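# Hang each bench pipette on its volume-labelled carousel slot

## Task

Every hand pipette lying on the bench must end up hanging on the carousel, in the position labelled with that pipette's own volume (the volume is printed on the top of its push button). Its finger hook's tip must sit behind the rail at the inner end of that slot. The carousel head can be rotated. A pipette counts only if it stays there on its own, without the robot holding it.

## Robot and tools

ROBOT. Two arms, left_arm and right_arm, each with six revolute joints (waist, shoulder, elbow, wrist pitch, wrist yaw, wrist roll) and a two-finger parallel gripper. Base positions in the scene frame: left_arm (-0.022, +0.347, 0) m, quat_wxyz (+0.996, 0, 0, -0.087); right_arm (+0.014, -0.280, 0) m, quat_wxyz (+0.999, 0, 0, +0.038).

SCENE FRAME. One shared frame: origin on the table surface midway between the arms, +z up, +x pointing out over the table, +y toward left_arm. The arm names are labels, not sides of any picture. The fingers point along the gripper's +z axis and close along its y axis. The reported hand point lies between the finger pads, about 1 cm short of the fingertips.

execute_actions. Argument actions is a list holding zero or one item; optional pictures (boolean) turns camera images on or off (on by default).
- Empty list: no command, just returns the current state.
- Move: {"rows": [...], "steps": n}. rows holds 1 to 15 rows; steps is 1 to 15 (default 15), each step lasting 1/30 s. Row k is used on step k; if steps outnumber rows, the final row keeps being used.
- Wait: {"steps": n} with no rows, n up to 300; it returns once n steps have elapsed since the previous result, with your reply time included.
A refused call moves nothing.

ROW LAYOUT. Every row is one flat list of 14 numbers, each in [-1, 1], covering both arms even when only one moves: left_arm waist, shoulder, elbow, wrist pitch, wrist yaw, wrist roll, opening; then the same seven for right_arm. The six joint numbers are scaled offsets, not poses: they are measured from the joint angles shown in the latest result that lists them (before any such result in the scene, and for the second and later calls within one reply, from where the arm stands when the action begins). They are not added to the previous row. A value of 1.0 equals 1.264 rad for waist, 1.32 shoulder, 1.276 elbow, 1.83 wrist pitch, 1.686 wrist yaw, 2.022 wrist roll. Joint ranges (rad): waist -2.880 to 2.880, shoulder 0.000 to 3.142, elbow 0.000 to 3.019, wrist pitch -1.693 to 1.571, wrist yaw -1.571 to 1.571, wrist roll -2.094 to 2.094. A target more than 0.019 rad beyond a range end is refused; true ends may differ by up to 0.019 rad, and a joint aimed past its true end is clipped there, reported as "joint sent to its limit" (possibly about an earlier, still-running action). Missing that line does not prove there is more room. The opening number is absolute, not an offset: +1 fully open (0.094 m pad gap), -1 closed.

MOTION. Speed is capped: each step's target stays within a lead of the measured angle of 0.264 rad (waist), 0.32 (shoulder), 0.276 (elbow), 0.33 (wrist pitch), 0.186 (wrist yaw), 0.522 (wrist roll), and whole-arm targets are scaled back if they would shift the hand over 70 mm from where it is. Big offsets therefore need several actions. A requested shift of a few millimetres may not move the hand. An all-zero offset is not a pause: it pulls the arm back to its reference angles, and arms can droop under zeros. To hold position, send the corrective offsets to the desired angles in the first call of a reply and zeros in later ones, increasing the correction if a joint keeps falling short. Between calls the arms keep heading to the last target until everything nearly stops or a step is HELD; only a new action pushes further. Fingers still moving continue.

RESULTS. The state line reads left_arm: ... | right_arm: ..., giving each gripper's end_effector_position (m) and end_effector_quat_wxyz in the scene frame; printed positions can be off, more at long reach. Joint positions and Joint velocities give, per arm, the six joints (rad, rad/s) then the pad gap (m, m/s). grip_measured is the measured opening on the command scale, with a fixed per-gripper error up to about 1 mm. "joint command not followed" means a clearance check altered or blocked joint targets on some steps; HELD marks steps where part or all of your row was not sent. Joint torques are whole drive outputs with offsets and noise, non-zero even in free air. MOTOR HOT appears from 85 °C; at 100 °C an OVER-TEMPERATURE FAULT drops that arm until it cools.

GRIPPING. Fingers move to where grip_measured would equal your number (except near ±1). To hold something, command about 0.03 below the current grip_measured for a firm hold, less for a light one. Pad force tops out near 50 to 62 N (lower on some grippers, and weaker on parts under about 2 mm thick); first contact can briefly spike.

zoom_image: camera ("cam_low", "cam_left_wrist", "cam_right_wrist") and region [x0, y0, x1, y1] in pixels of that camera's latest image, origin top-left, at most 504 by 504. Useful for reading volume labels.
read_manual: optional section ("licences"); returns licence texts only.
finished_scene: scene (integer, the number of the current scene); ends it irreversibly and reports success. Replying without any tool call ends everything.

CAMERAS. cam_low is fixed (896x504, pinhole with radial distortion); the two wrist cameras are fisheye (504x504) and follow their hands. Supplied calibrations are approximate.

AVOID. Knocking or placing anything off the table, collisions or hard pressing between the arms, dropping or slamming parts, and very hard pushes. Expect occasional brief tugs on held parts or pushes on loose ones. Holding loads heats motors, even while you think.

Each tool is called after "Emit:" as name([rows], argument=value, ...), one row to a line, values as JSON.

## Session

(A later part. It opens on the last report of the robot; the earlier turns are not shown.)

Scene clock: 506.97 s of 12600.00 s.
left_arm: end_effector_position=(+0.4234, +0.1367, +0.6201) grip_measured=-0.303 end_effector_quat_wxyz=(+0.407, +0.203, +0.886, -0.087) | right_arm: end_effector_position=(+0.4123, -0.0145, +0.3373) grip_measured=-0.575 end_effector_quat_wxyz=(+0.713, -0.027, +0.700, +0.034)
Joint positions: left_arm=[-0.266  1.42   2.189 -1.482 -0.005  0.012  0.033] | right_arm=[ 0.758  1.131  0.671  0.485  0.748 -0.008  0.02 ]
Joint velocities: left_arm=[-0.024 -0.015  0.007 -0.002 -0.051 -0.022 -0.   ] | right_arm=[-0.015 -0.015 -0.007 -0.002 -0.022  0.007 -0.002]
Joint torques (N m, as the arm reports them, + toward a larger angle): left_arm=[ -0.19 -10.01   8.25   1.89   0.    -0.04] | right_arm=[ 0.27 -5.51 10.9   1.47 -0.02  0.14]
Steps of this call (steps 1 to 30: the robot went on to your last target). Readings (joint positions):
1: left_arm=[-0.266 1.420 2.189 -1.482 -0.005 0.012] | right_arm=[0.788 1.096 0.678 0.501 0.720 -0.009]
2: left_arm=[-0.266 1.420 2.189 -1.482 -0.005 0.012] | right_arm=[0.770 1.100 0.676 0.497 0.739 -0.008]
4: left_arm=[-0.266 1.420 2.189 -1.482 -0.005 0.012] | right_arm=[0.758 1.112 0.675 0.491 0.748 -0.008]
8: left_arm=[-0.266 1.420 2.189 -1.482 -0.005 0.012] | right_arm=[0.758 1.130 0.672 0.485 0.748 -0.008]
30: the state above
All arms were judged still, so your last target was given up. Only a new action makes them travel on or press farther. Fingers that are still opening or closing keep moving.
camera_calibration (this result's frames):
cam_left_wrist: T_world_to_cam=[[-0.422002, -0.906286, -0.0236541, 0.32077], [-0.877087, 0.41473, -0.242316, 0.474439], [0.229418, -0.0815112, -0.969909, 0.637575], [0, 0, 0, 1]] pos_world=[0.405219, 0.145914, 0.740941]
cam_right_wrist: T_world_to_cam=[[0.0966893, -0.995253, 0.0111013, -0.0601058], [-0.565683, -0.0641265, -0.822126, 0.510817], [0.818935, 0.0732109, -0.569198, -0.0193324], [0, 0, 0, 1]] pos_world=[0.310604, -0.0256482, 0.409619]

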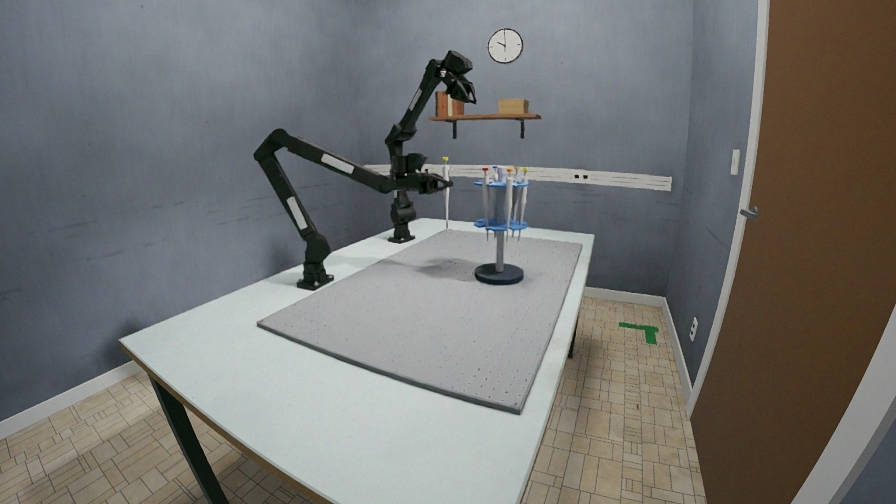

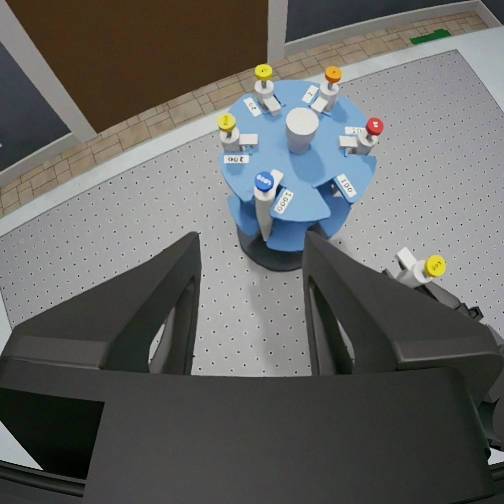

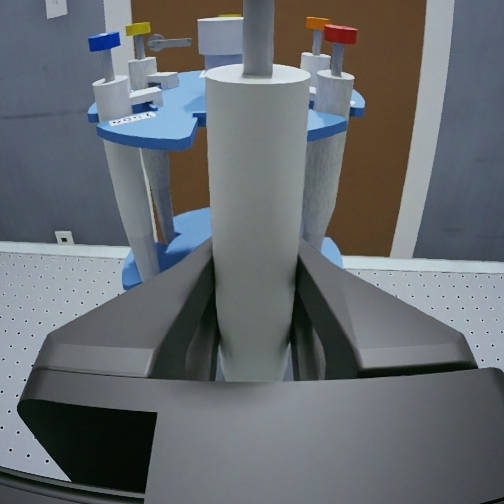

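Emit:
execute_actions(actions=[])

Scene clock: 512.83 s of 12600.00 s.
left_arm: end_effector_position=(+0.4234, +0.1367, +0.6201) grip_measured=-0.303 end_effector_quat_wxyz=(+0.407, +0.203, +0.886, -0.087) | right_arm: end_effector_position=(+0.4123, -0.0145, +0.3373) grip_measured=-0.575 end_effector_quat_wxyz=(+0.713, -0.027, +0.700, +0.034)
Joint positions: left_arm=[-0.266  1.42   2.189 -1.482 -0.005  0.012  0.033] | right_arm=[ 0.758  1.131  0.671  0.485  0.748 -0.008  0.02 ]
Joint velocities: left_arm=[-0.005  0.005 -0.002  0.007 -0.007  0.022  0.   ] | right_arm=[-0.005  0.005  0.012 -0.007  0.007 -0.007  0.   ]
Joint torques (N m, as the arm reports them, + toward a larger angle): left_arm=[ 0.   -9.98  8.26  1.86  0.   -0.05] | right_arm=[ 0.25 -5.09 10.95  1.56 -0.02  0.14]
Steps of this call (steps 1 to 90: nothing new was sent; then 2.87 s passed at rest). Readings (joint positions):
1: left_arm=[-0.266 1.420 2.189 -1.482 -0.005 0.012] | right_arm=[0.758 1.131 0.671 0.485 0.748 -0.008]
2: left_arm=[-0.266 1.420 2.189 -1.482 -0.005 0.012] | right_arm=[0.758 1.131 0.671 0.485 0.748 -0.008]
4: left_arm=[-0.266 1.420 2.189 -1.482 -0.005 0.012] | right_arm=[0.758 1.131 0.671 0.485 0.748 -0.008]
8: left_arm=[-0.266 1.420 2.189 -1.482 -0.005 0.012] | right_arm=[0.758 1.131 0.671 0.485 0.748 -0.008]
90: the state above
camera_calibration (this result's frames):
cam_left_wrist: T_world_to_cam=[[-0.422002, -0.906286, -0.0236541, 0.32077], [-0.877087, 0.41473, -0.242316, 0.474439], [0.229418, -0.0815112, -0.969909, 0.637575], [0, 0, 0, 1]] pos_world=[0.405219, 0.145914, 0.740941]
cam_right_wrist: T_world_to_cam=[[0.0966893, -0.995253, 0.0111013, -0.0601058], [-0.565683, -0.0641265, -0.822126, 0.510817], [0.818935, 0.0732109, -0.569198, -0.0193324], [0, 0, 0, 1]] pos_world=[0.310604, -0.0256482, 0.409619]

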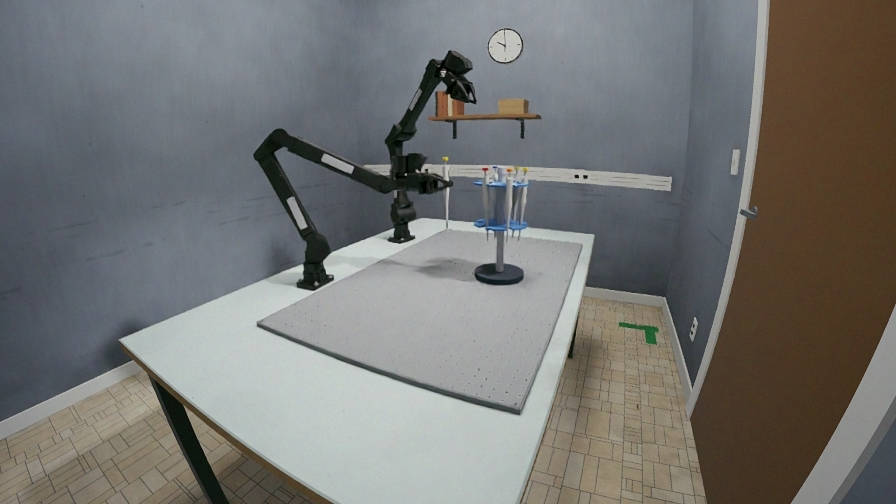

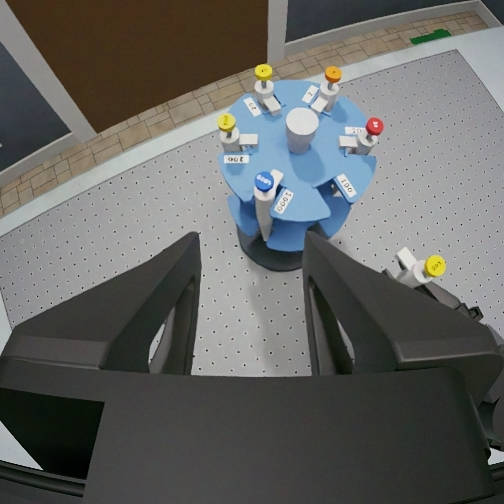

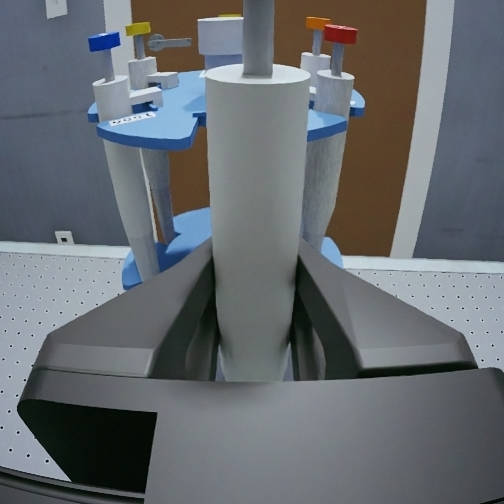

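Emit:
execute_actions([
  {"rows":[[0,0,0.015,0,0,0,-0.3,-0.005,0.02,0.015,0,-0.004,0,-0.7],[0,0,0.015,0,0,0,-0.3,-0.01,0.04,0.03,0.003,-0.008,0,-0.7],[0,0,0.015,0,0,0,-0.3,-0.012,0.056,0.045,0.005,-0.012,0,-0.7]],"steps":15},
])

Scene clock: 515.37 s of 12600.00 s.
left_arm: end_effector_position=(+0.4234, +0.1367, +0.6201) grip_measured=-0.303 end_effector_quat_wxyz=(+0.407, +0.203, +0.886, -0.087) | right_arm: end_effector_position=(+0.4233, +0.0013, +0.3057) grip_measured=-0.575 end_effector_quat_wxyz=(+0.694, -0.052, +0.717, +0.023)
Joint positions: left_arm=[-0.266  1.42   2.189 -1.482 -0.005  0.012  0.033] | right_arm=[ 0.758  1.211  0.68   0.485  0.729 -0.008  0.02 ]
Joint velocities: left_arm=[ 0.005  0.005 -0.037 -0.017 -0.022  0.037  0.   ] | right_arm=[-0.024  0.015 -0.017 -0.012  0.022  0.066 -0.   ]
Joint torques (N m, as the arm reports them, + toward a larger angle): left_arm=[ -0.29 -10.03   8.71   1.86   0.    -0.04] | right_arm=[-1.53 -6.52 14.04  2.19  0.    0.  ]
Steps of this call (steps 1 to 61: nothing new was sent; steps 62 to 76: all 15 steps of this action). Readings (joint positions):
62: left_arm=[-0.266 1.420 2.189 -1.482 -0.005 0.012] | right_arm=[0.758 1.132 0.671 0.485 0.746 -0.008]
63: left_arm=[-0.266 1.420 2.189 -1.482 -0.005 0.012] | right_arm=[0.758 1.136 0.671 0.485 0.742 -0.008]
65: left_arm=[-0.266 1.420 2.189 -1.482 -0.005 0.012] | right_arm=[0.758 1.157 0.676 0.485 0.733 -0.008]
69: left_arm=[-0.266 1.420 2.189 -1.482 -0.005 0.012] | right_arm=[0.758 1.204 0.679 0.485 0.729 -0.008]
76: the state above
camera_calibration (this result's frames):
cam_left_wrist: T_world_to_cam=[[-0.422002, -0.906286, -0.0236541, 0.32077], [-0.877087, 0.41473, -0.242316, 0.474439], [0.229418, -0.0815112, -0.969909, 0.637575], [0, 0, 0, 1]] pos_world=[0.405219, 0.145914, 0.740941]
cam_right_wrist: T_world_to_cam=[[0.116938, -0.991421, 0.0583888, -0.0681873], [-0.602694, -0.11757, -0.789264, 0.497828], [0.789358, 0.0571041, -0.611272, -0.0220861], [0, 0, 0, 1]] pos_world=[0.325445, -0.00781136, 0.383398]

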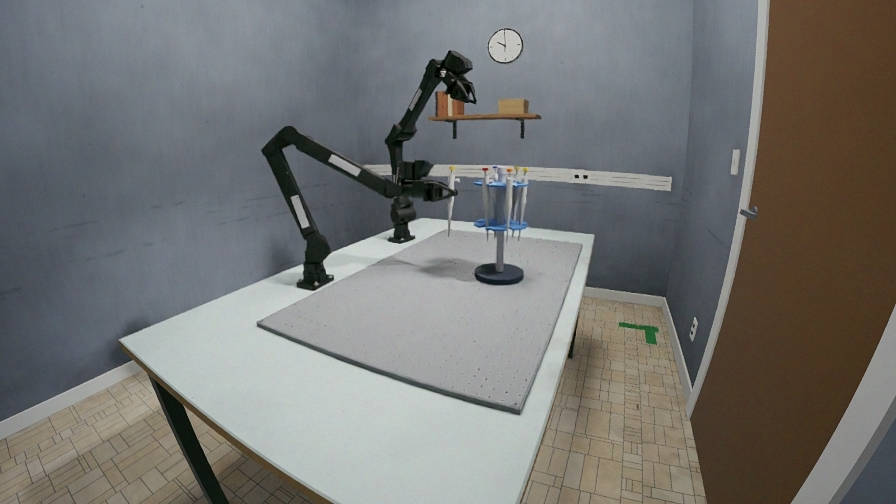

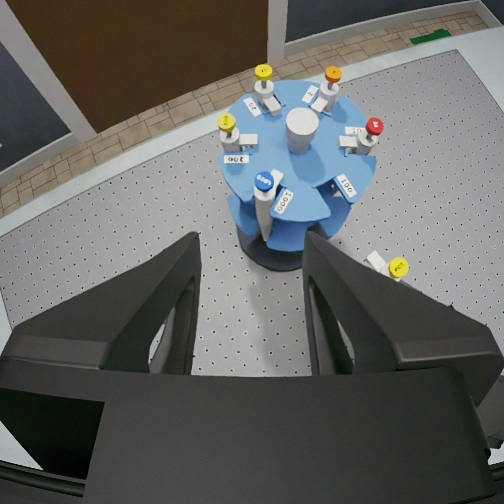

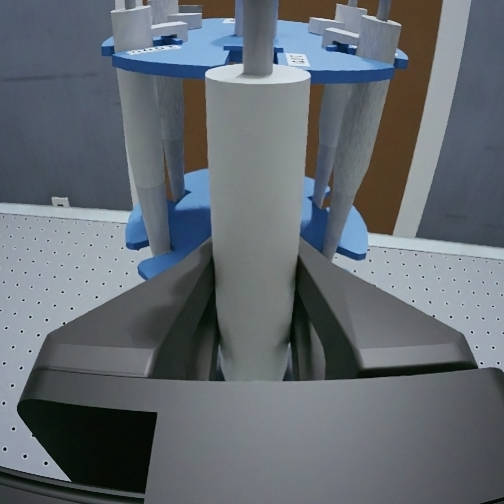

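Elbow lagging; push more.

Emit:
execute_actions([
  {"rows":[[0,0,0.015,0,0,0,-0.3,-0.01,0,0.04,0,0,0,-0.7],[0,0,0.015,0,0,0,-0.3,-0.018,0,0.065,0,0,0,-0.7]],"steps":15},
])

Scene clock: 516.87 s of 12600.00 s.
left_arm: end_effector_position=(+0.4234, +0.1367, +0.6201) grip_measured=-0.303 end_effector_quat_wxyz=(+0.407, +0.203, +0.886, -0.087) | right_arm: end_effector_position=(+0.4302, +0.0036, +0.3251) grip_measured=-0.575 end_effector_quat_wxyz=(+0.704, -0.040, +0.709, +0.030)
Joint positions: left_arm=[-0.266  1.42   2.189 -1.482 -0.005  0.012  0.033] | right_arm=[ 0.751  1.212  0.716  0.485  0.729 -0.008  0.02 ]
Joint velocities: left_arm=[-0.015 -0.005  0.002 -0.002  0.007 -0.007  0.   ] | right_arm=[-0.005 -0.015 -0.012 -0.002 -0.022  0.022  0.001]
Joint torques (N m, as the arm reports them, + toward a larger angle): left_arm=[-0.1  -9.83  8.75  1.92  0.   -0.04] | right_arm=[-1.78 -6.07 13.96  1.75  0.01 -0.01]
Steps of this call (steps 1 to 15: the robot went on to your last target; steps 16 to 30: nothing new was sent; steps 31 to 45: all 15 steps of this action). Readings (joint positions):
31: left_arm=[-0.266 1.420 2.189 -1.482 -0.005 0.012] | right_arm=[0.758 1.211 0.680 0.485 0.729 -0.008]
32: left_arm=[-0.266 1.420 2.189 -1.482 -0.005 0.012] | right_arm=[0.758 1.211 0.682 0.485 0.729 -0.008]
34: left_arm=[-0.266 1.420 2.189 -1.482 -0.005 0.012] | right_arm=[0.756 1.212 0.692 0.485 0.729 -0.008]
38: left_arm=[-0.266 1.420 2.189 -1.482 -0.005 0.012] | right_arm=[0.751 1.212 0.715 0.485 0.729 -0.008]
45: the state above
camera_calibration (this result's frames):
cam_left_wrist: T_world_to_cam=[[-0.422002, -0.906286, -0.0236541, 0.32077], [-0.877087, 0.41473, -0.242316, 0.474439], [0.229418, -0.0815112, -0.969909, 0.637575], [0, 0, 0, 1]] pos_world=[0.405219, 0.145914, 0.740941]
cam_right_wrist: T_world_to_cam=[[0.108609, -0.993483, 0.0345633, -0.0565119], [-0.583967, -0.0919004, -0.806559, 0.515032], [0.804479, 0.0674159, -0.590143, -0.0291898], [0, 0, 0, 1]] pos_world=[0.330382, -0.00684407, 0.400131]

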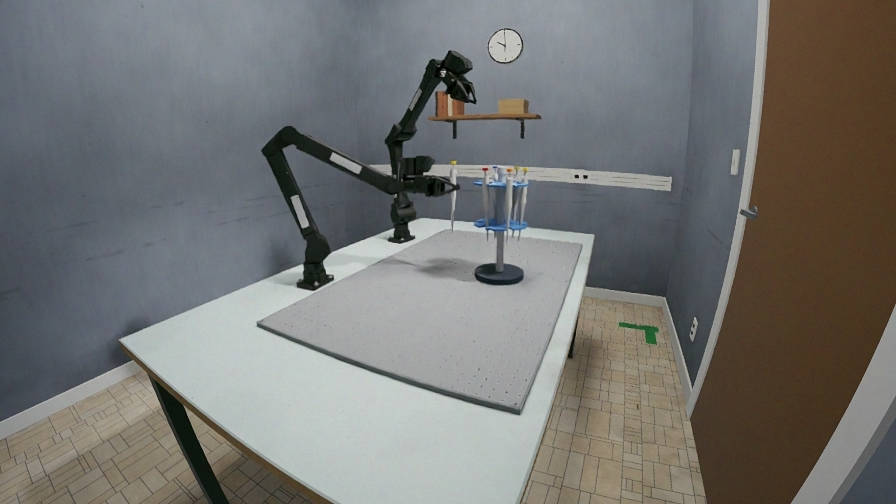

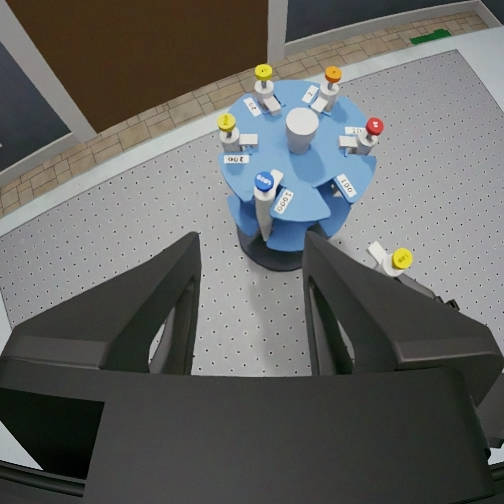

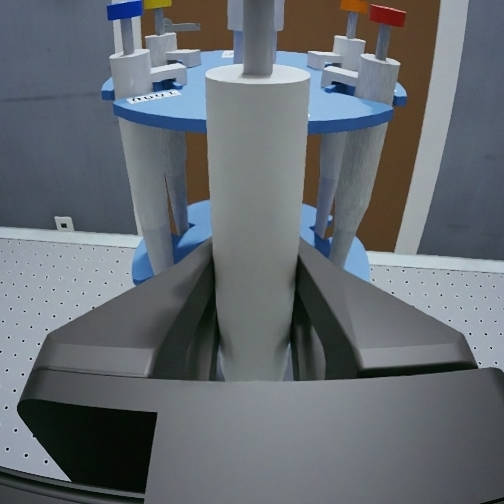

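Emit:
execute_actions([
  {"rows":[[0,0,0.015,0,0,0,-0.3,-0.015,0.0,0.045,0.004,-0.005,0,-0.7],[0,0,0.015,0,0,0,-0.3,-0.022,0.01,0.055,0.008,-0.01,0,-0.7],[0,0,0.015,0,0,0,-0.3,-0.03,0.02,0.065,0.012,-0.015,0,-0.7],[0,0,0.015,0,0,0,-0.3,-0.036,0.03,0.075,0.014,-0.02,0,-0.7],[0,0,0.015,0,0,0,-0.3,-0.042,0.04,0.08,0.016,-0.023,0,-0.7]],"steps":15},
])

Scene clock: 520.73 s of 12600.00 s.
left_arm: end_effector_position=(+0.4234, +0.1367, +0.6201) grip_measured=-0.303 end_effector_quat_wxyz=(+0.407, +0.203, +0.886, -0.087) | right_arm: end_effector_position=(+0.4555, +0.0056, +0.3349) grip_measured=-0.575 end_effector_quat_wxyz=(+0.708, -0.034, +0.704, +0.032)
Joint positions: left_arm=[-0.266  1.42   2.189 -1.482 -0.005  0.012  0.033] | right_arm=[ 0.708  1.259  0.774  0.492  0.692 -0.008  0.02 ]
Joint velocities: left_arm=[-0.005 -0.015  0.002  0.007 -0.051  0.051  0.   ] | right_arm=[ 0.005 -0.015  0.002  0.002 -0.007 -0.037  0.001]
Joint torques (N m, as the arm reports them, + toward a larger angle): left_arm=[-0.24 -9.85  8.66  1.85  0.   -0.04] | right_arm=[-2.08 -6.9  13.88  2.76 -0.08 -0.01]
Steps of this call (steps 1 to 15: the robot went on to your last target; steps 16 to 90: nothing new was sent; then 0.37 s passed at rest; steps 91 to 105: all 15 steps of this action). Readings (joint positions):
91: left_arm=[-0.266 1.420 2.189 -1.482 -0.005 0.012] | right_arm=[0.751 1.212 0.716 0.485 0.726 -0.008]
92: left_arm=[-0.266 1.420 2.189 -1.482 -0.005 0.012] | right_arm=[0.750 1.212 0.718 0.485 0.720 -0.008]
94: left_arm=[-0.266 1.420 2.189 -1.482 -0.005 0.012] | right_arm=[0.743 1.219 0.729 0.485 0.705 -0.008]
98: left_arm=[-0.266 1.420 2.189 -1.482 -0.005 0.012] | right_arm=[0.716 1.252 0.769 0.491 0.693 -0.008]
105: the state above
camera_calibration (this result's frames):
cam_left_wrist: T_world_to_cam=[[-0.422002, -0.906286, -0.0236541, 0.32077], [-0.877087, 0.41473, -0.242316, 0.474439], [0.229418, -0.0815112, -0.969909, 0.637575], [0, 0, 0, 1]] pos_world=[0.405219, 0.145914, 0.740941]
cam_right_wrist: T_world_to_cam=[[0.101821, -0.994526, 0.023451, -0.0508209], [-0.574926, -0.0780671, -0.814473, 0.536356], [0.811845, 0.0694478, -0.579728, -0.0507456], [0, 0, 0, 1]] pos_world=[0.354737, -0.00514672, 0.408621]

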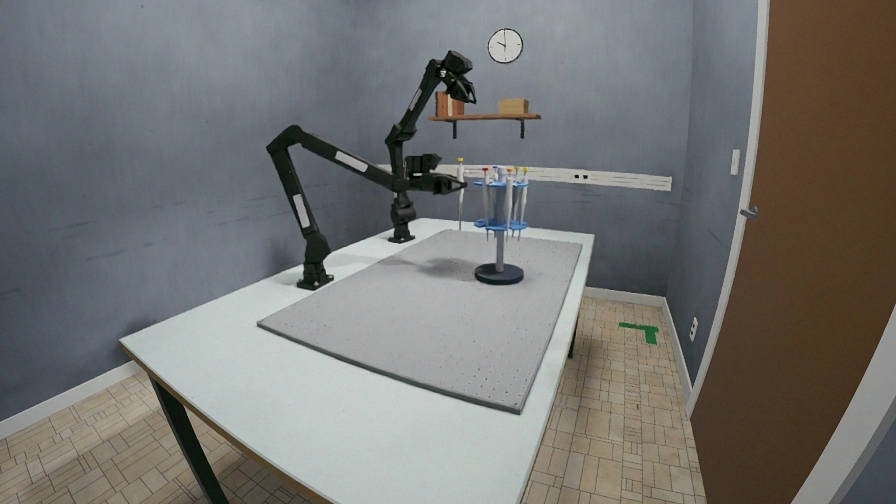

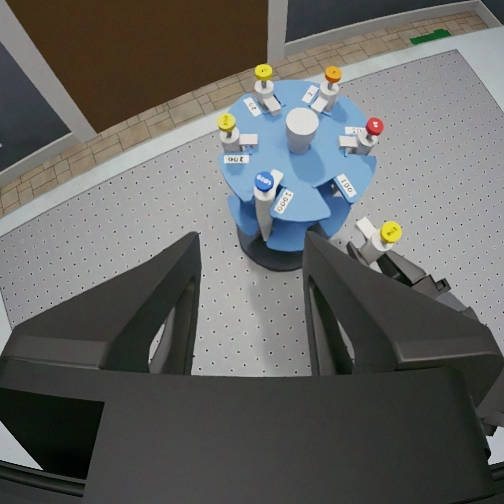

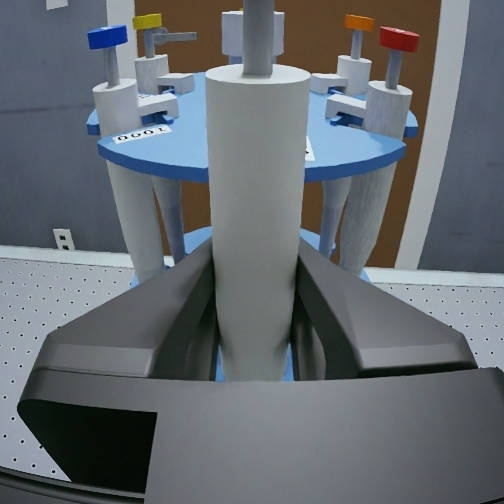

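Emit:
execute_actions([
  {"rows":[[0,0,0.015,0,0,0,-0.3,-0.01,0.015,0.04,0.01,-0.005,0,-0.7],[0,0,0.015,0,0,0,-0.3,-0.016,0.025,0.05,0.016,-0.008,0,-0.7],[0,0,0.015,0,0,0,-0.3,-0.022,0.035,0.058,0.02,-0.012,0,-0.7],[0,0,0.015,0,0,0,-0.3,-0.028,0.045,0.064,0.022,-0.015,0,-0.7],[0,0,0.015,0,0,0,-0.3,-0.032,0.055,0.07,0.024,-0.017,0,-0.7]],"steps":15},
])

Scene clock: 523.60 s of 12600.00 s.
left_arm: end_effector_position=(+0.4234, +0.1367, +0.6201) grip_measured=-0.303 end_effector_quat_wxyz=(+0.407, +0.203, +0.886, -0.087) | right_arm: end_effector_position=(+0.4792, +0.0126, +0.3250) grip_measured=-0.575 end_effector_quat_wxyz=(+0.705, -0.035, +0.707, +0.028)
Joint positions: left_arm=[-0.266  1.42   2.189 -1.482 -0.005  0.012  0.033] | right_arm=[ 0.679  1.332  0.815  0.512  0.666 -0.008  0.02 ]
Joint velocities: left_arm=[-0.015 -0.024  0.002 -0.002 -0.095 -0.081 -0.   ] | right_arm=[-0.005 -0.015  0.002 -0.007  0.081 -0.022 -0.   ]
Joint torques (N m, as the arm reports them, + toward a larger angle): left_arm=[-0.12 -9.9   8.71  1.85  0.   -0.04] | right_arm=[-0.97 -7.4  14.15  2.83 -0.07 -0.01]
Steps of this call (steps 1 to 15: the robot went on to your last target; steps 16 to 71: nothing new was sent; steps 72 to 86: all 15 steps of this action). Readings (joint positions):
72: left_arm=[-0.266 1.420 2.189 -1.482 -0.005 0.012] | right_arm=[0.708 1.259 0.774 0.492 0.690 -0.008]
73: left_arm=[-0.266 1.420 2.189 -1.482 -0.005 0.012] | right_arm=[0.708 1.261 0.775 0.493 0.686 -0.008]
75: left_arm=[-0.266 1.420 2.189 -1.482 -0.005 0.012] | right_arm=[0.704 1.276 0.784 0.501 0.675 -0.008]
79: left_arm=[-0.266 1.420 2.189 -1.482 -0.005 0.012] | right_arm=[0.687 1.320 0.814 0.512 0.666 -0.008]
86: the state above
camera_calibration (this result's frames):
cam_left_wrist: T_world_to_cam=[[-0.422002, -0.906286, -0.0236541, 0.32077], [-0.877087, 0.41473, -0.242316, 0.474439], [0.229418, -0.0815112, -0.969909, 0.637575], [0, 0, 0, 1]] pos_world=[0.405219, 0.145914, 0.740941]
cam_right_wrist: T_world_to_cam=[[0.100129, -0.994519, 0.0301061, -0.0473773], [-0.58128, -0.0830276, -0.809456, 0.543933], [0.807519, 0.06355, -0.586408, -0.0719736], [0, 0, 0, 1]] pos_world=[0.379041, 0.00261772, 0.399511]

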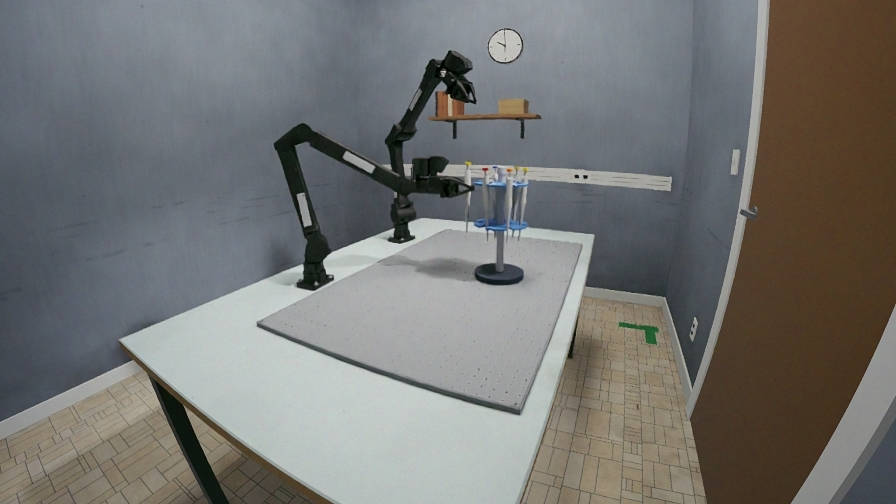

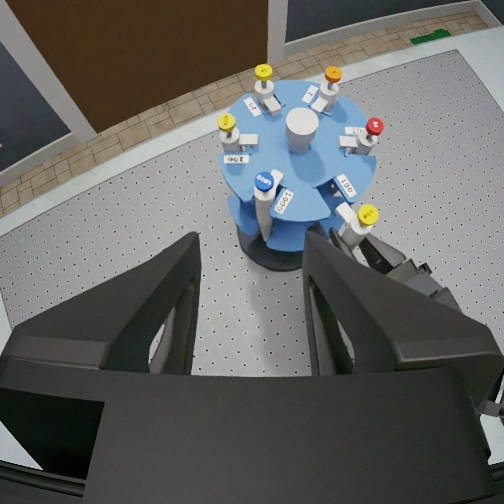

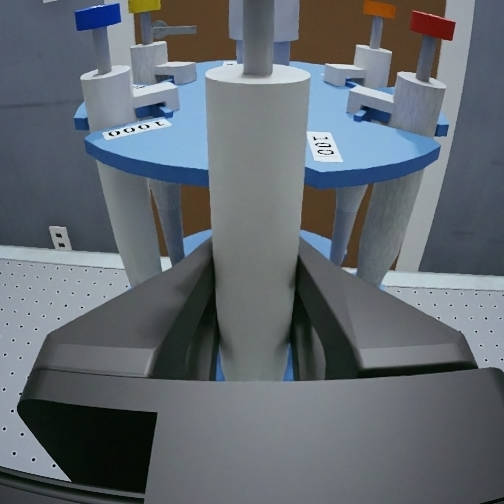

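Emit:
execute_actions([
  {"rows":[[0,0,0.015,0,0,0,-0.3,-0.015,0.005,0.045,0.01,-0.005,0,-0.7],[0,0,0.015,0,0,0,-0.3,-0.022,0.012,0.055,0.012,-0.01,0,-0.7],[0,0,0.015,0,0,0,-0.3,-0.03,0.02,0.063,0.014,-0.014,0,-0.7],[0,0,0.015,0,0,0,-0.3,-0.036,0.03,0.07,0.016,-0.018,0,-0.7],[0,0,0.015,0,0,0,-0.3,-0.04,0.04,0.076,0.018,-0.021,0,-0.7]],"steps":15},
])

Scene clock: 526.67 s of 12600.00 s.
left_arm: end_effector_position=(+0.4234, +0.1367, +0.6201) grip_measured=-0.303 end_effector_quat_wxyz=(+0.407, +0.203, +0.886, -0.087) | right_arm: end_effector_position=(+0.5042, +0.0119, +0.3261) grip_measured=-0.575 end_effector_quat_wxyz=(+0.707, -0.032, +0.706, +0.028)
Joint positions: left_arm=[-0.266  1.42   2.189 -1.482 -0.005  0.012  0.033] | right_arm=[ 0.64   1.382  0.863  0.521  0.632 -0.008  0.02 ]
Joint velocities: left_arm=[-0.005  0.005 -0.032  0.017 -0.022 -0.081  0.001] | right_arm=[-0.005  0.005  0.012  0.007  0.007  0.066  0.   ]
Joint torques (N m, as the arm reports them, + toward a larger angle): left_arm=[-0.14 -9.88  8.69  1.88  0.01 -0.04] | right_arm=[-1.46 -8.16 14.22  2.45 -0.07 -0.01]
Steps of this call (steps 1 to 15: the robot went on to your last target; steps 16 to 77: nothing new was sent; steps 78 to 92: all 15 steps of this action). Readings (joint positions):
78: left_arm=[-0.266 1.420 2.189 -1.482 -0.005 0.012] | right_arm=[0.679 1.332 0.815 0.512 0.663 -0.008]
79: left_arm=[-0.266 1.420 2.189 -1.482 -0.005 0.012] | right_arm=[0.678 1.332 0.817 0.512 0.657 -0.008]
81: left_arm=[-0.266 1.420 2.189 -1.482 -0.005 0.012] | right_arm=[0.672 1.339 0.828 0.513 0.643 -0.008]
85: left_arm=[-0.266 1.420 2.189 -1.482 -0.005 0.012] | right_arm=[0.648 1.370 0.862 0.521 0.632 -0.008]
92: the state above
camera_calibration (this result's frames):
cam_left_wrist: T_world_to_cam=[[-0.422002, -0.906286, -0.0236541, 0.32077], [-0.877087, 0.41473, -0.242316, 0.474439], [0.229418, -0.0815112, -0.969909, 0.637575], [0, 0, 0, 1]] pos_world=[0.405219, 0.145914, 0.740941]
cam_right_wrist: T_world_to_cam=[[0.0939294, -0.995228, 0.0264462, -0.0462368], [-0.578114, -0.0761501, -0.812395, 0.558559], [0.810532, 0.0610189, -0.582507, -0.0942044], [0, 0, 0, 1]] pos_world=[0.403609, 0.00226641, 0.400119]

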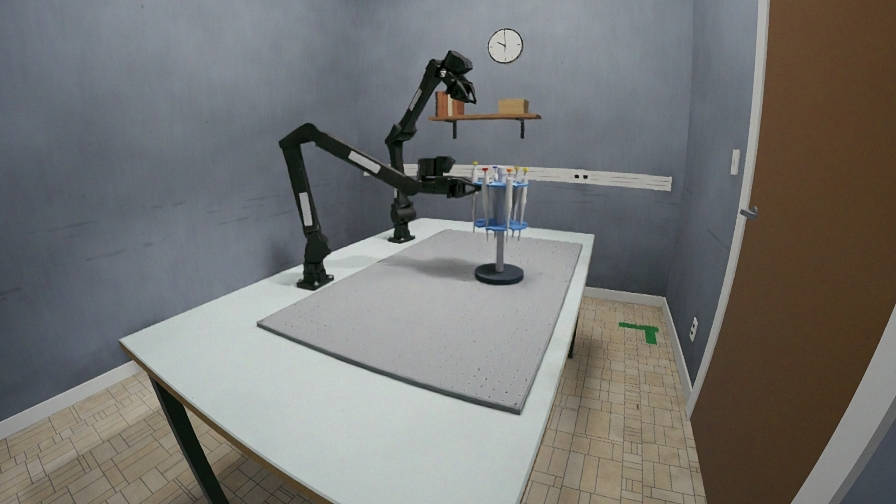

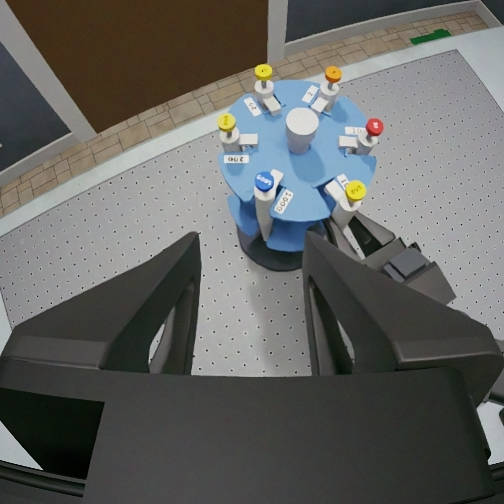

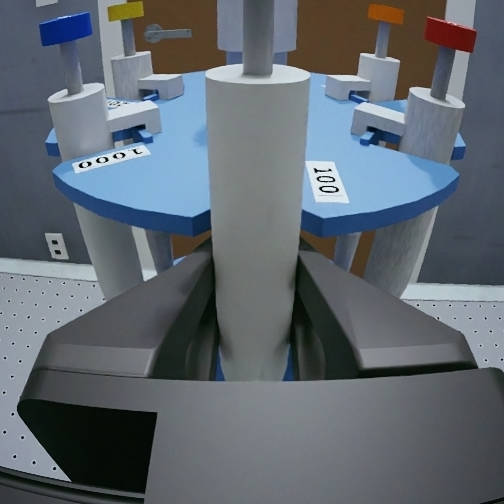

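Good; continue.

Emit:
execute_actions([
  {"rows":[[0,0,0.015,0,0,0,-0.3,-0.012,0.005,0.045,0.008,-0.005,0,-0.7],[0,0,0.015,0,0,0,-0.3,-0.018,0.012,0.053,0.01,-0.009,0,-0.7],[0,0,0.015,0,0,0,-0.3,-0.024,0.02,0.06,0.012,-0.012,0,-0.7],[0,0,0.015,0,0,0,-0.3,-0.029,0.028,0.066,0.014,-0.015,0,-0.7],[0,0,0.015,0,0,0,-0.3,-0.033,0.035,0.071,0.015,-0.017,0,-0.7]],"steps":15},
])

Scene clock: 529.07 s of 12600.00 s.
left_arm: end_effector_position=(+0.4234, +0.1367, +0.6201) grip_measured=-0.303 end_effector_quat_wxyz=(+0.407, +0.203, +0.886, -0.087) | right_arm: end_effector_position=(+0.5236, +0.0127, +0.3204) grip_measured=-0.575 end_effector_quat_wxyz=(+0.705, -0.034, +0.708, +0.026)
Joint positions: left_arm=[-0.266  1.42   2.189 -1.482 -0.005  0.012  0.033] | right_arm=[ 0.612  1.427  0.897  0.524  0.605 -0.008  0.02 ]
Joint velocities: left_arm=[-0.005  0.005 -0.007 -0.017  0.007  0.022 -0.001] | right_arm=[-0.015  0.005  0.027  0.022  0.051  0.007  0.   ]
Joint torques (N m, as the arm reports them, + toward a larger angle): left_arm=[-0.11 -9.83  8.71  1.87  0.01 -0.04] | right_arm=[-1.24 -9.07 14.35  2.98 -0.04 -0.01]
Steps of this call (steps 1 to 15: the robot went on to your last target; steps 16 to 57: nothing new was sent; steps 58 to 72: all 15 steps of this action). Readings (joint positions):
58: left_arm=[-0.266 1.420 2.189 -1.482 -0.005 0.012] | right_arm=[0.640 1.382 0.863 0.521 0.629 -0.008]
59: left_arm=[-0.266 1.420 2.189 -1.482 -0.005 0.012] | right_arm=[0.639 1.382 0.864 0.521 0.625 -0.008]
61: left_arm=[-0.266 1.420 2.189 -1.482 -0.005 0.012] | right_arm=[0.635 1.388 0.873 0.522 0.615 -0.008]
65: left_arm=[-0.266 1.420 2.189 -1.482 -0.005 0.012] | right_arm=[0.622 1.416 0.892 0.522 0.606 -0.008]
72: the state above
camera_calibration (this result's frames):
cam_left_wrist: T_world_to_cam=[[-0.422002, -0.906286, -0.0236541, 0.32077], [-0.877087, 0.41473, -0.242316, 0.474439], [0.229418, -0.0815112, -0.969909, 0.637575], [0, 0, 0, 1]] pos_world=[0.405219, 0.145914, 0.740941]
cam_right_wrist: T_world_to_cam=[[0.0937447, -0.995101, 0.0314134, -0.048591], [-0.583598, -0.080487, -0.808044, 0.56668], [0.806614, 0.0574171, -0.588284, -0.10933], [0, 0, 0, 1]] pos_world=[0.423455, 0.00353482, 0.395112]

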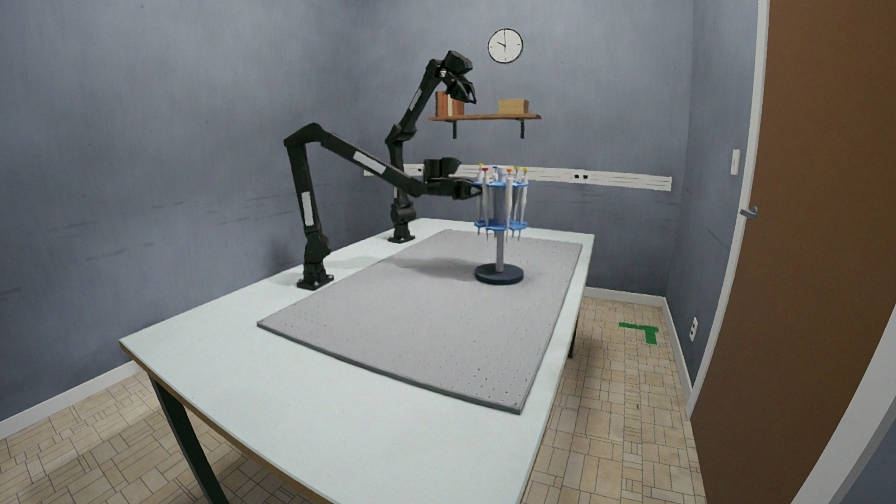

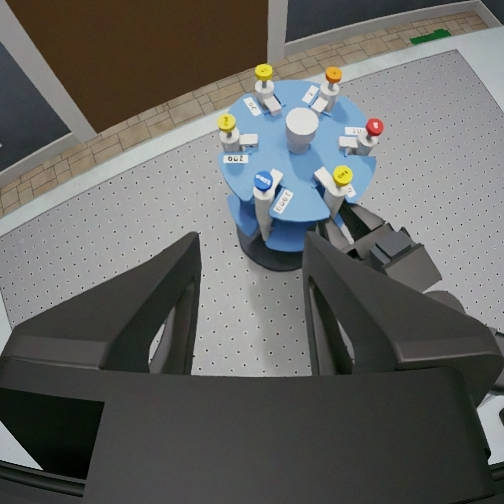

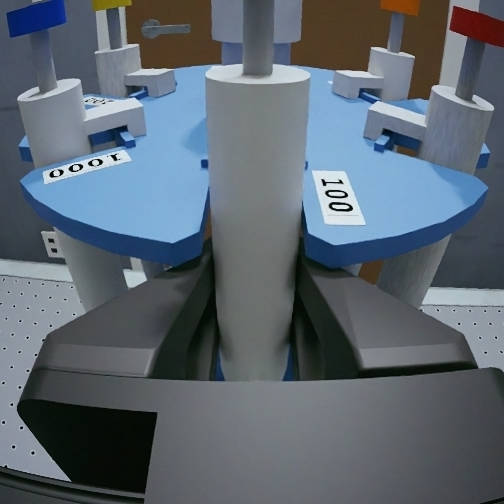

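Emit:
execute_actions([
  {"rows":[[0,0,0.015,0,0,0,-0.3,-0.005,0,0.045,0.012,0,0,-0.7],[0,0,0.015,0,0,0,-0.3,-0.008,0,0.055,0.012,0,0,-0.7],[0,0,0.015,0,0,0,-0.3,-0.012,0.004,0.06,0.012,-0.004,0,-0.7],[0,0,0.015,0,0,0,-0.3,-0.017,0.01,0.064,0.014,-0.007,0,-0.7],[0,0,0.015,0,0,0,-0.3,-0.022,0.017,0.066,0.015,-0.01,0,-0.7]],"steps":15},
])

Emit:
zoom_image(camera="cam_left_wrist", region=[210, 60, 410, 260])

Scene clock: 531.50 s of 12600.00 s.
left_arm: end_effector_position=(+0.4234, +0.1367, +0.6201) grip_measured=-0.303 end_effector_quat_wxyz=(+0.407, +0.203, +0.886, -0.087) | right_arm: end_effector_position=(+0.5318, +0.0149, +0.3189) grip_measured=-0.575 end_effector_quat_wxyz=(+0.704, -0.036, +0.709, +0.027)
Joint positions: left_arm=[-0.266  1.42   2.189 -1.482 -0.005  0.012  0.033] | right_arm=[ 0.603  1.447  0.915  0.524  0.591 -0.008  0.02 ]
Joint velocities: left_arm=[-0.015 -0.005 -0.007 -0.012 -0.066 -0.037  0.   ] | right_arm=[-0.005  0.005  0.002  0.002 -0.081  0.007  0.001]
Joint torques (N m, as the arm reports them, + toward a larger angle): left_arm=[ -0.03 -10.14   8.65   1.87   0.    -0.04] | right_arm=[-2.07 -9.06 15.71  3.   -0.1  -0.01]
Steps of this call (steps 1 to 15: the robot went on to your last target; steps 16 to 58: nothing new was sent; steps 59 to 73: all 15 steps of this action). Readings (joint positions):
59: left_arm=[-0.266 1.420 2.189 -1.482 -0.005 0.012] | right_arm=[0.612 1.427 0.899 0.524 0.605 -0.008]
60: left_arm=[-0.266 1.420 2.189 -1.482 -0.005 0.012] | right_arm=[0.612 1.427 0.900 0.524 0.605 -0.008]
62: left_arm=[-0.266 1.420 2.189 -1.482 -0.005 0.012] | right_arm=[0.612 1.428 0.901 0.524 0.601 -0.008]
66: left_arm=[-0.266 1.420 2.189 -1.482 -0.005 0.012] | right_arm=[0.606 1.442 0.913 0.524 0.592 -0.008]
73: the state above
camera_calibration (this result's frames):
cam_left_wrist: T_world_to_cam=[[-0.422002, -0.906286, -0.0236541, 0.32077], [-0.877087, 0.41473, -0.242316, 0.474439], [0.229418, -0.0815112, -0.969909, 0.637575], [0, 0, 0, 1]] pos_world=[0.405219, 0.145914, 0.740941]
cam_right_wrist: T_world_to_cam=[[0.0987177, -0.994595, 0.0321714, -0.0500163], [-0.584198, -0.0840953, -0.807242, 0.570639], [0.805585, 0.0608946, -0.589343, -0.116135], [0, 0, 0, 1]] pos_world=[0.431861, 0.0053141, 0.39381]

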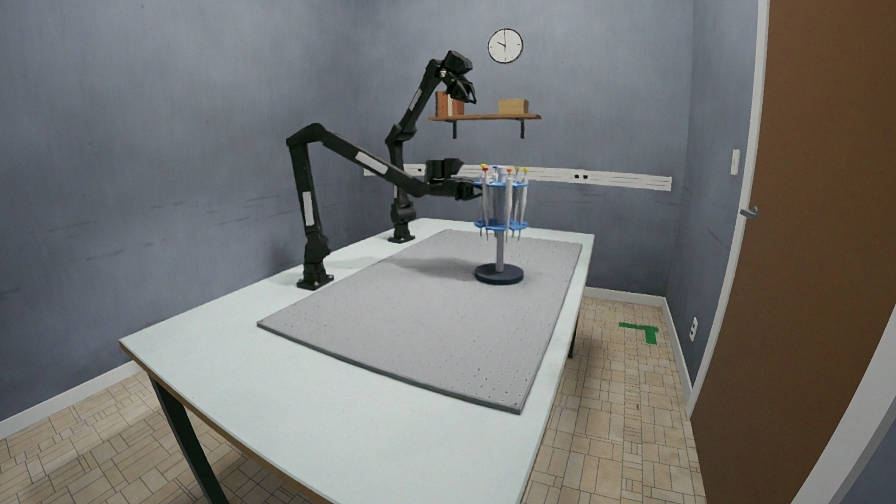

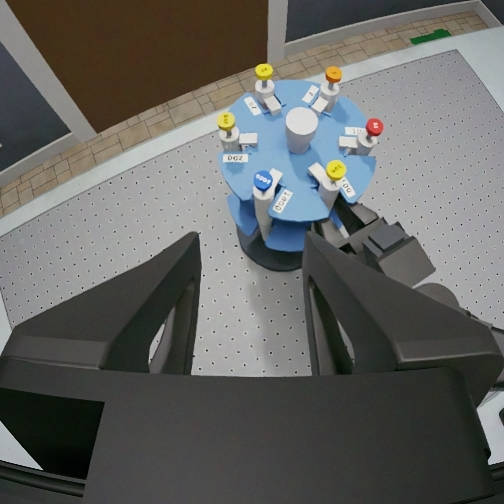

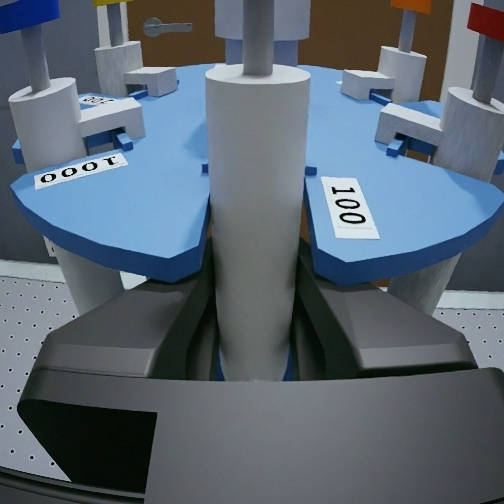

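Region (210, 60, 410, 260) of cam_left_wrist's 504x504 image, scaled by 2.520, with more detail than that image has.

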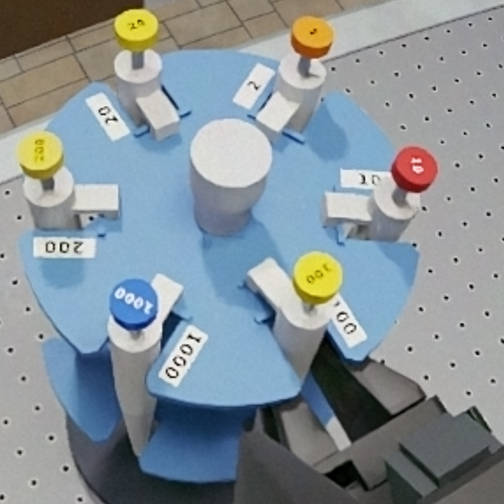

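Emit:
execute_actions([
  {"rows":[[0,0,0.015,0,0,0,-0.3,0,0,0.01,0,0,0,-0.7],[0,0,0.015,0,0,0,-0.3,0,0,0,0,0,0,-0.7],[0,0,0.015,0,0,0,-0.3,0,0,-0.01,0,0,0,-0.7],[0,0,0.015,0,0,0,-0.3,0,0,-0.016,0,0,0,-0.7]],"steps":12},
])

Scene clock: 535.33 s of 12600.00 s.
left_arm: end_effector_position=(+0.4234, +0.1367, +0.6201) grip_measured=-0.303 end_effector_quat_wxyz=(+0.407, +0.203, +0.886, -0.087) | right_arm: end_effector_position=(+0.5294, +0.0130, +0.3117) grip_measured=-0.575 end_effector_quat_wxyz=(+0.701, -0.038, +0.712, +0.025)
Joint positions: left_arm=[-0.266  1.42   2.189 -1.482 -0.005  0.012  0.033] | right_arm=[ 0.603  1.446  0.9    0.526  0.591 -0.008  0.02 ]
Joint velocities: left_arm=[ 0.005 -0.005 -0.012 -0.002 -0.007  0.022 -0.   ] | right_arm=[ 0.015 -0.005 -0.007 -0.007 -0.037  0.022  0.001]
Joint torques (N m, as the arm reports them, + toward a larger angle): left_arm=[-0.16 -9.91  8.7   1.84  0.   -0.03] | right_arm=[-0.72 -8.93  9.15  1.76  0.   -0.01]
Steps of this call (steps 1 to 15: the robot went on to your last target; steps 16 to 90: nothing new was sent; then 0.43 s passed at rest; steps 91 to 102: all 12 steps of this action). Readings (joint positions):
91: left_arm=[-0.266 1.420 2.189 -1.482 -0.005 0.012] | right_arm=[0.603 1.447 0.914 0.524 0.591 -0.008]
92: left_arm=[-0.266 1.420 2.189 -1.482 -0.005 0.012] | right_arm=[0.603 1.447 0.913 0.524 0.591 -0.008]
94: left_arm=[-0.266 1.420 2.189 -1.482 -0.005 0.012] | right_arm=[0.603 1.447 0.906 0.524 0.591 -0.008]
98: left_arm=[-0.266 1.420 2.189 -1.482 -0.005 0.012] | right_arm=[0.603 1.446 0.900 0.526 0.591 -0.008]
102: the state above
camera_calibration (this result's frames):
cam_left_wrist: T_world_to_cam=[[-0.422002, -0.906286, -0.0236541, 0.32077], [-0.877087, 0.41473, -0.242316, 0.474439], [0.229418, -0.0815112, -0.969909, 0.637575], [0, 0, 0, 1]] pos_world=[0.405219, 0.145914, 0.740941]
cam_right_wrist: T_world_to_cam=[[0.099055, -0.994323, 0.0388605, -0.0537503], [-0.591835, -0.0902635, -0.80099, 0.565382], [0.79995, 0.056343, -0.597416, -0.11279], [0, 0, 0, 1]] pos_world=[0.430163, 0.00394313, 0.387571]

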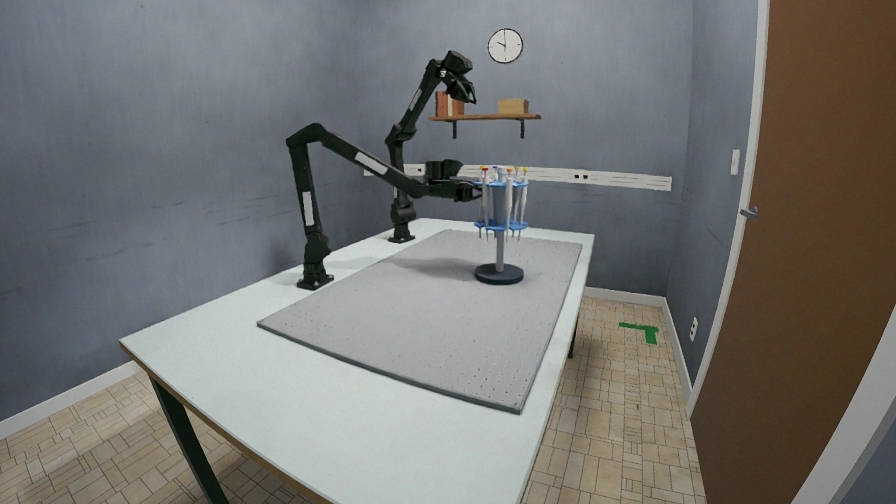

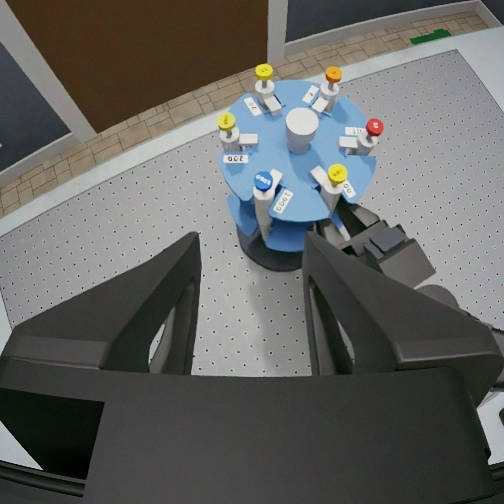

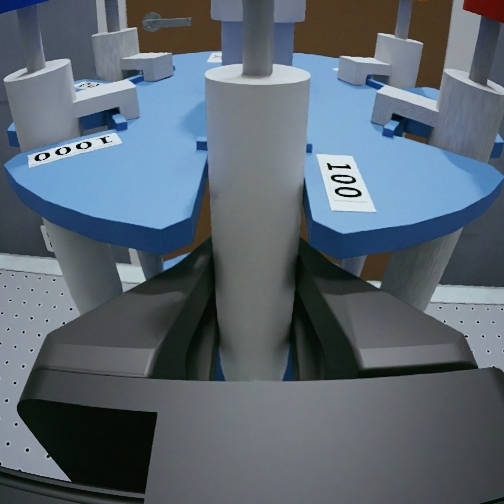

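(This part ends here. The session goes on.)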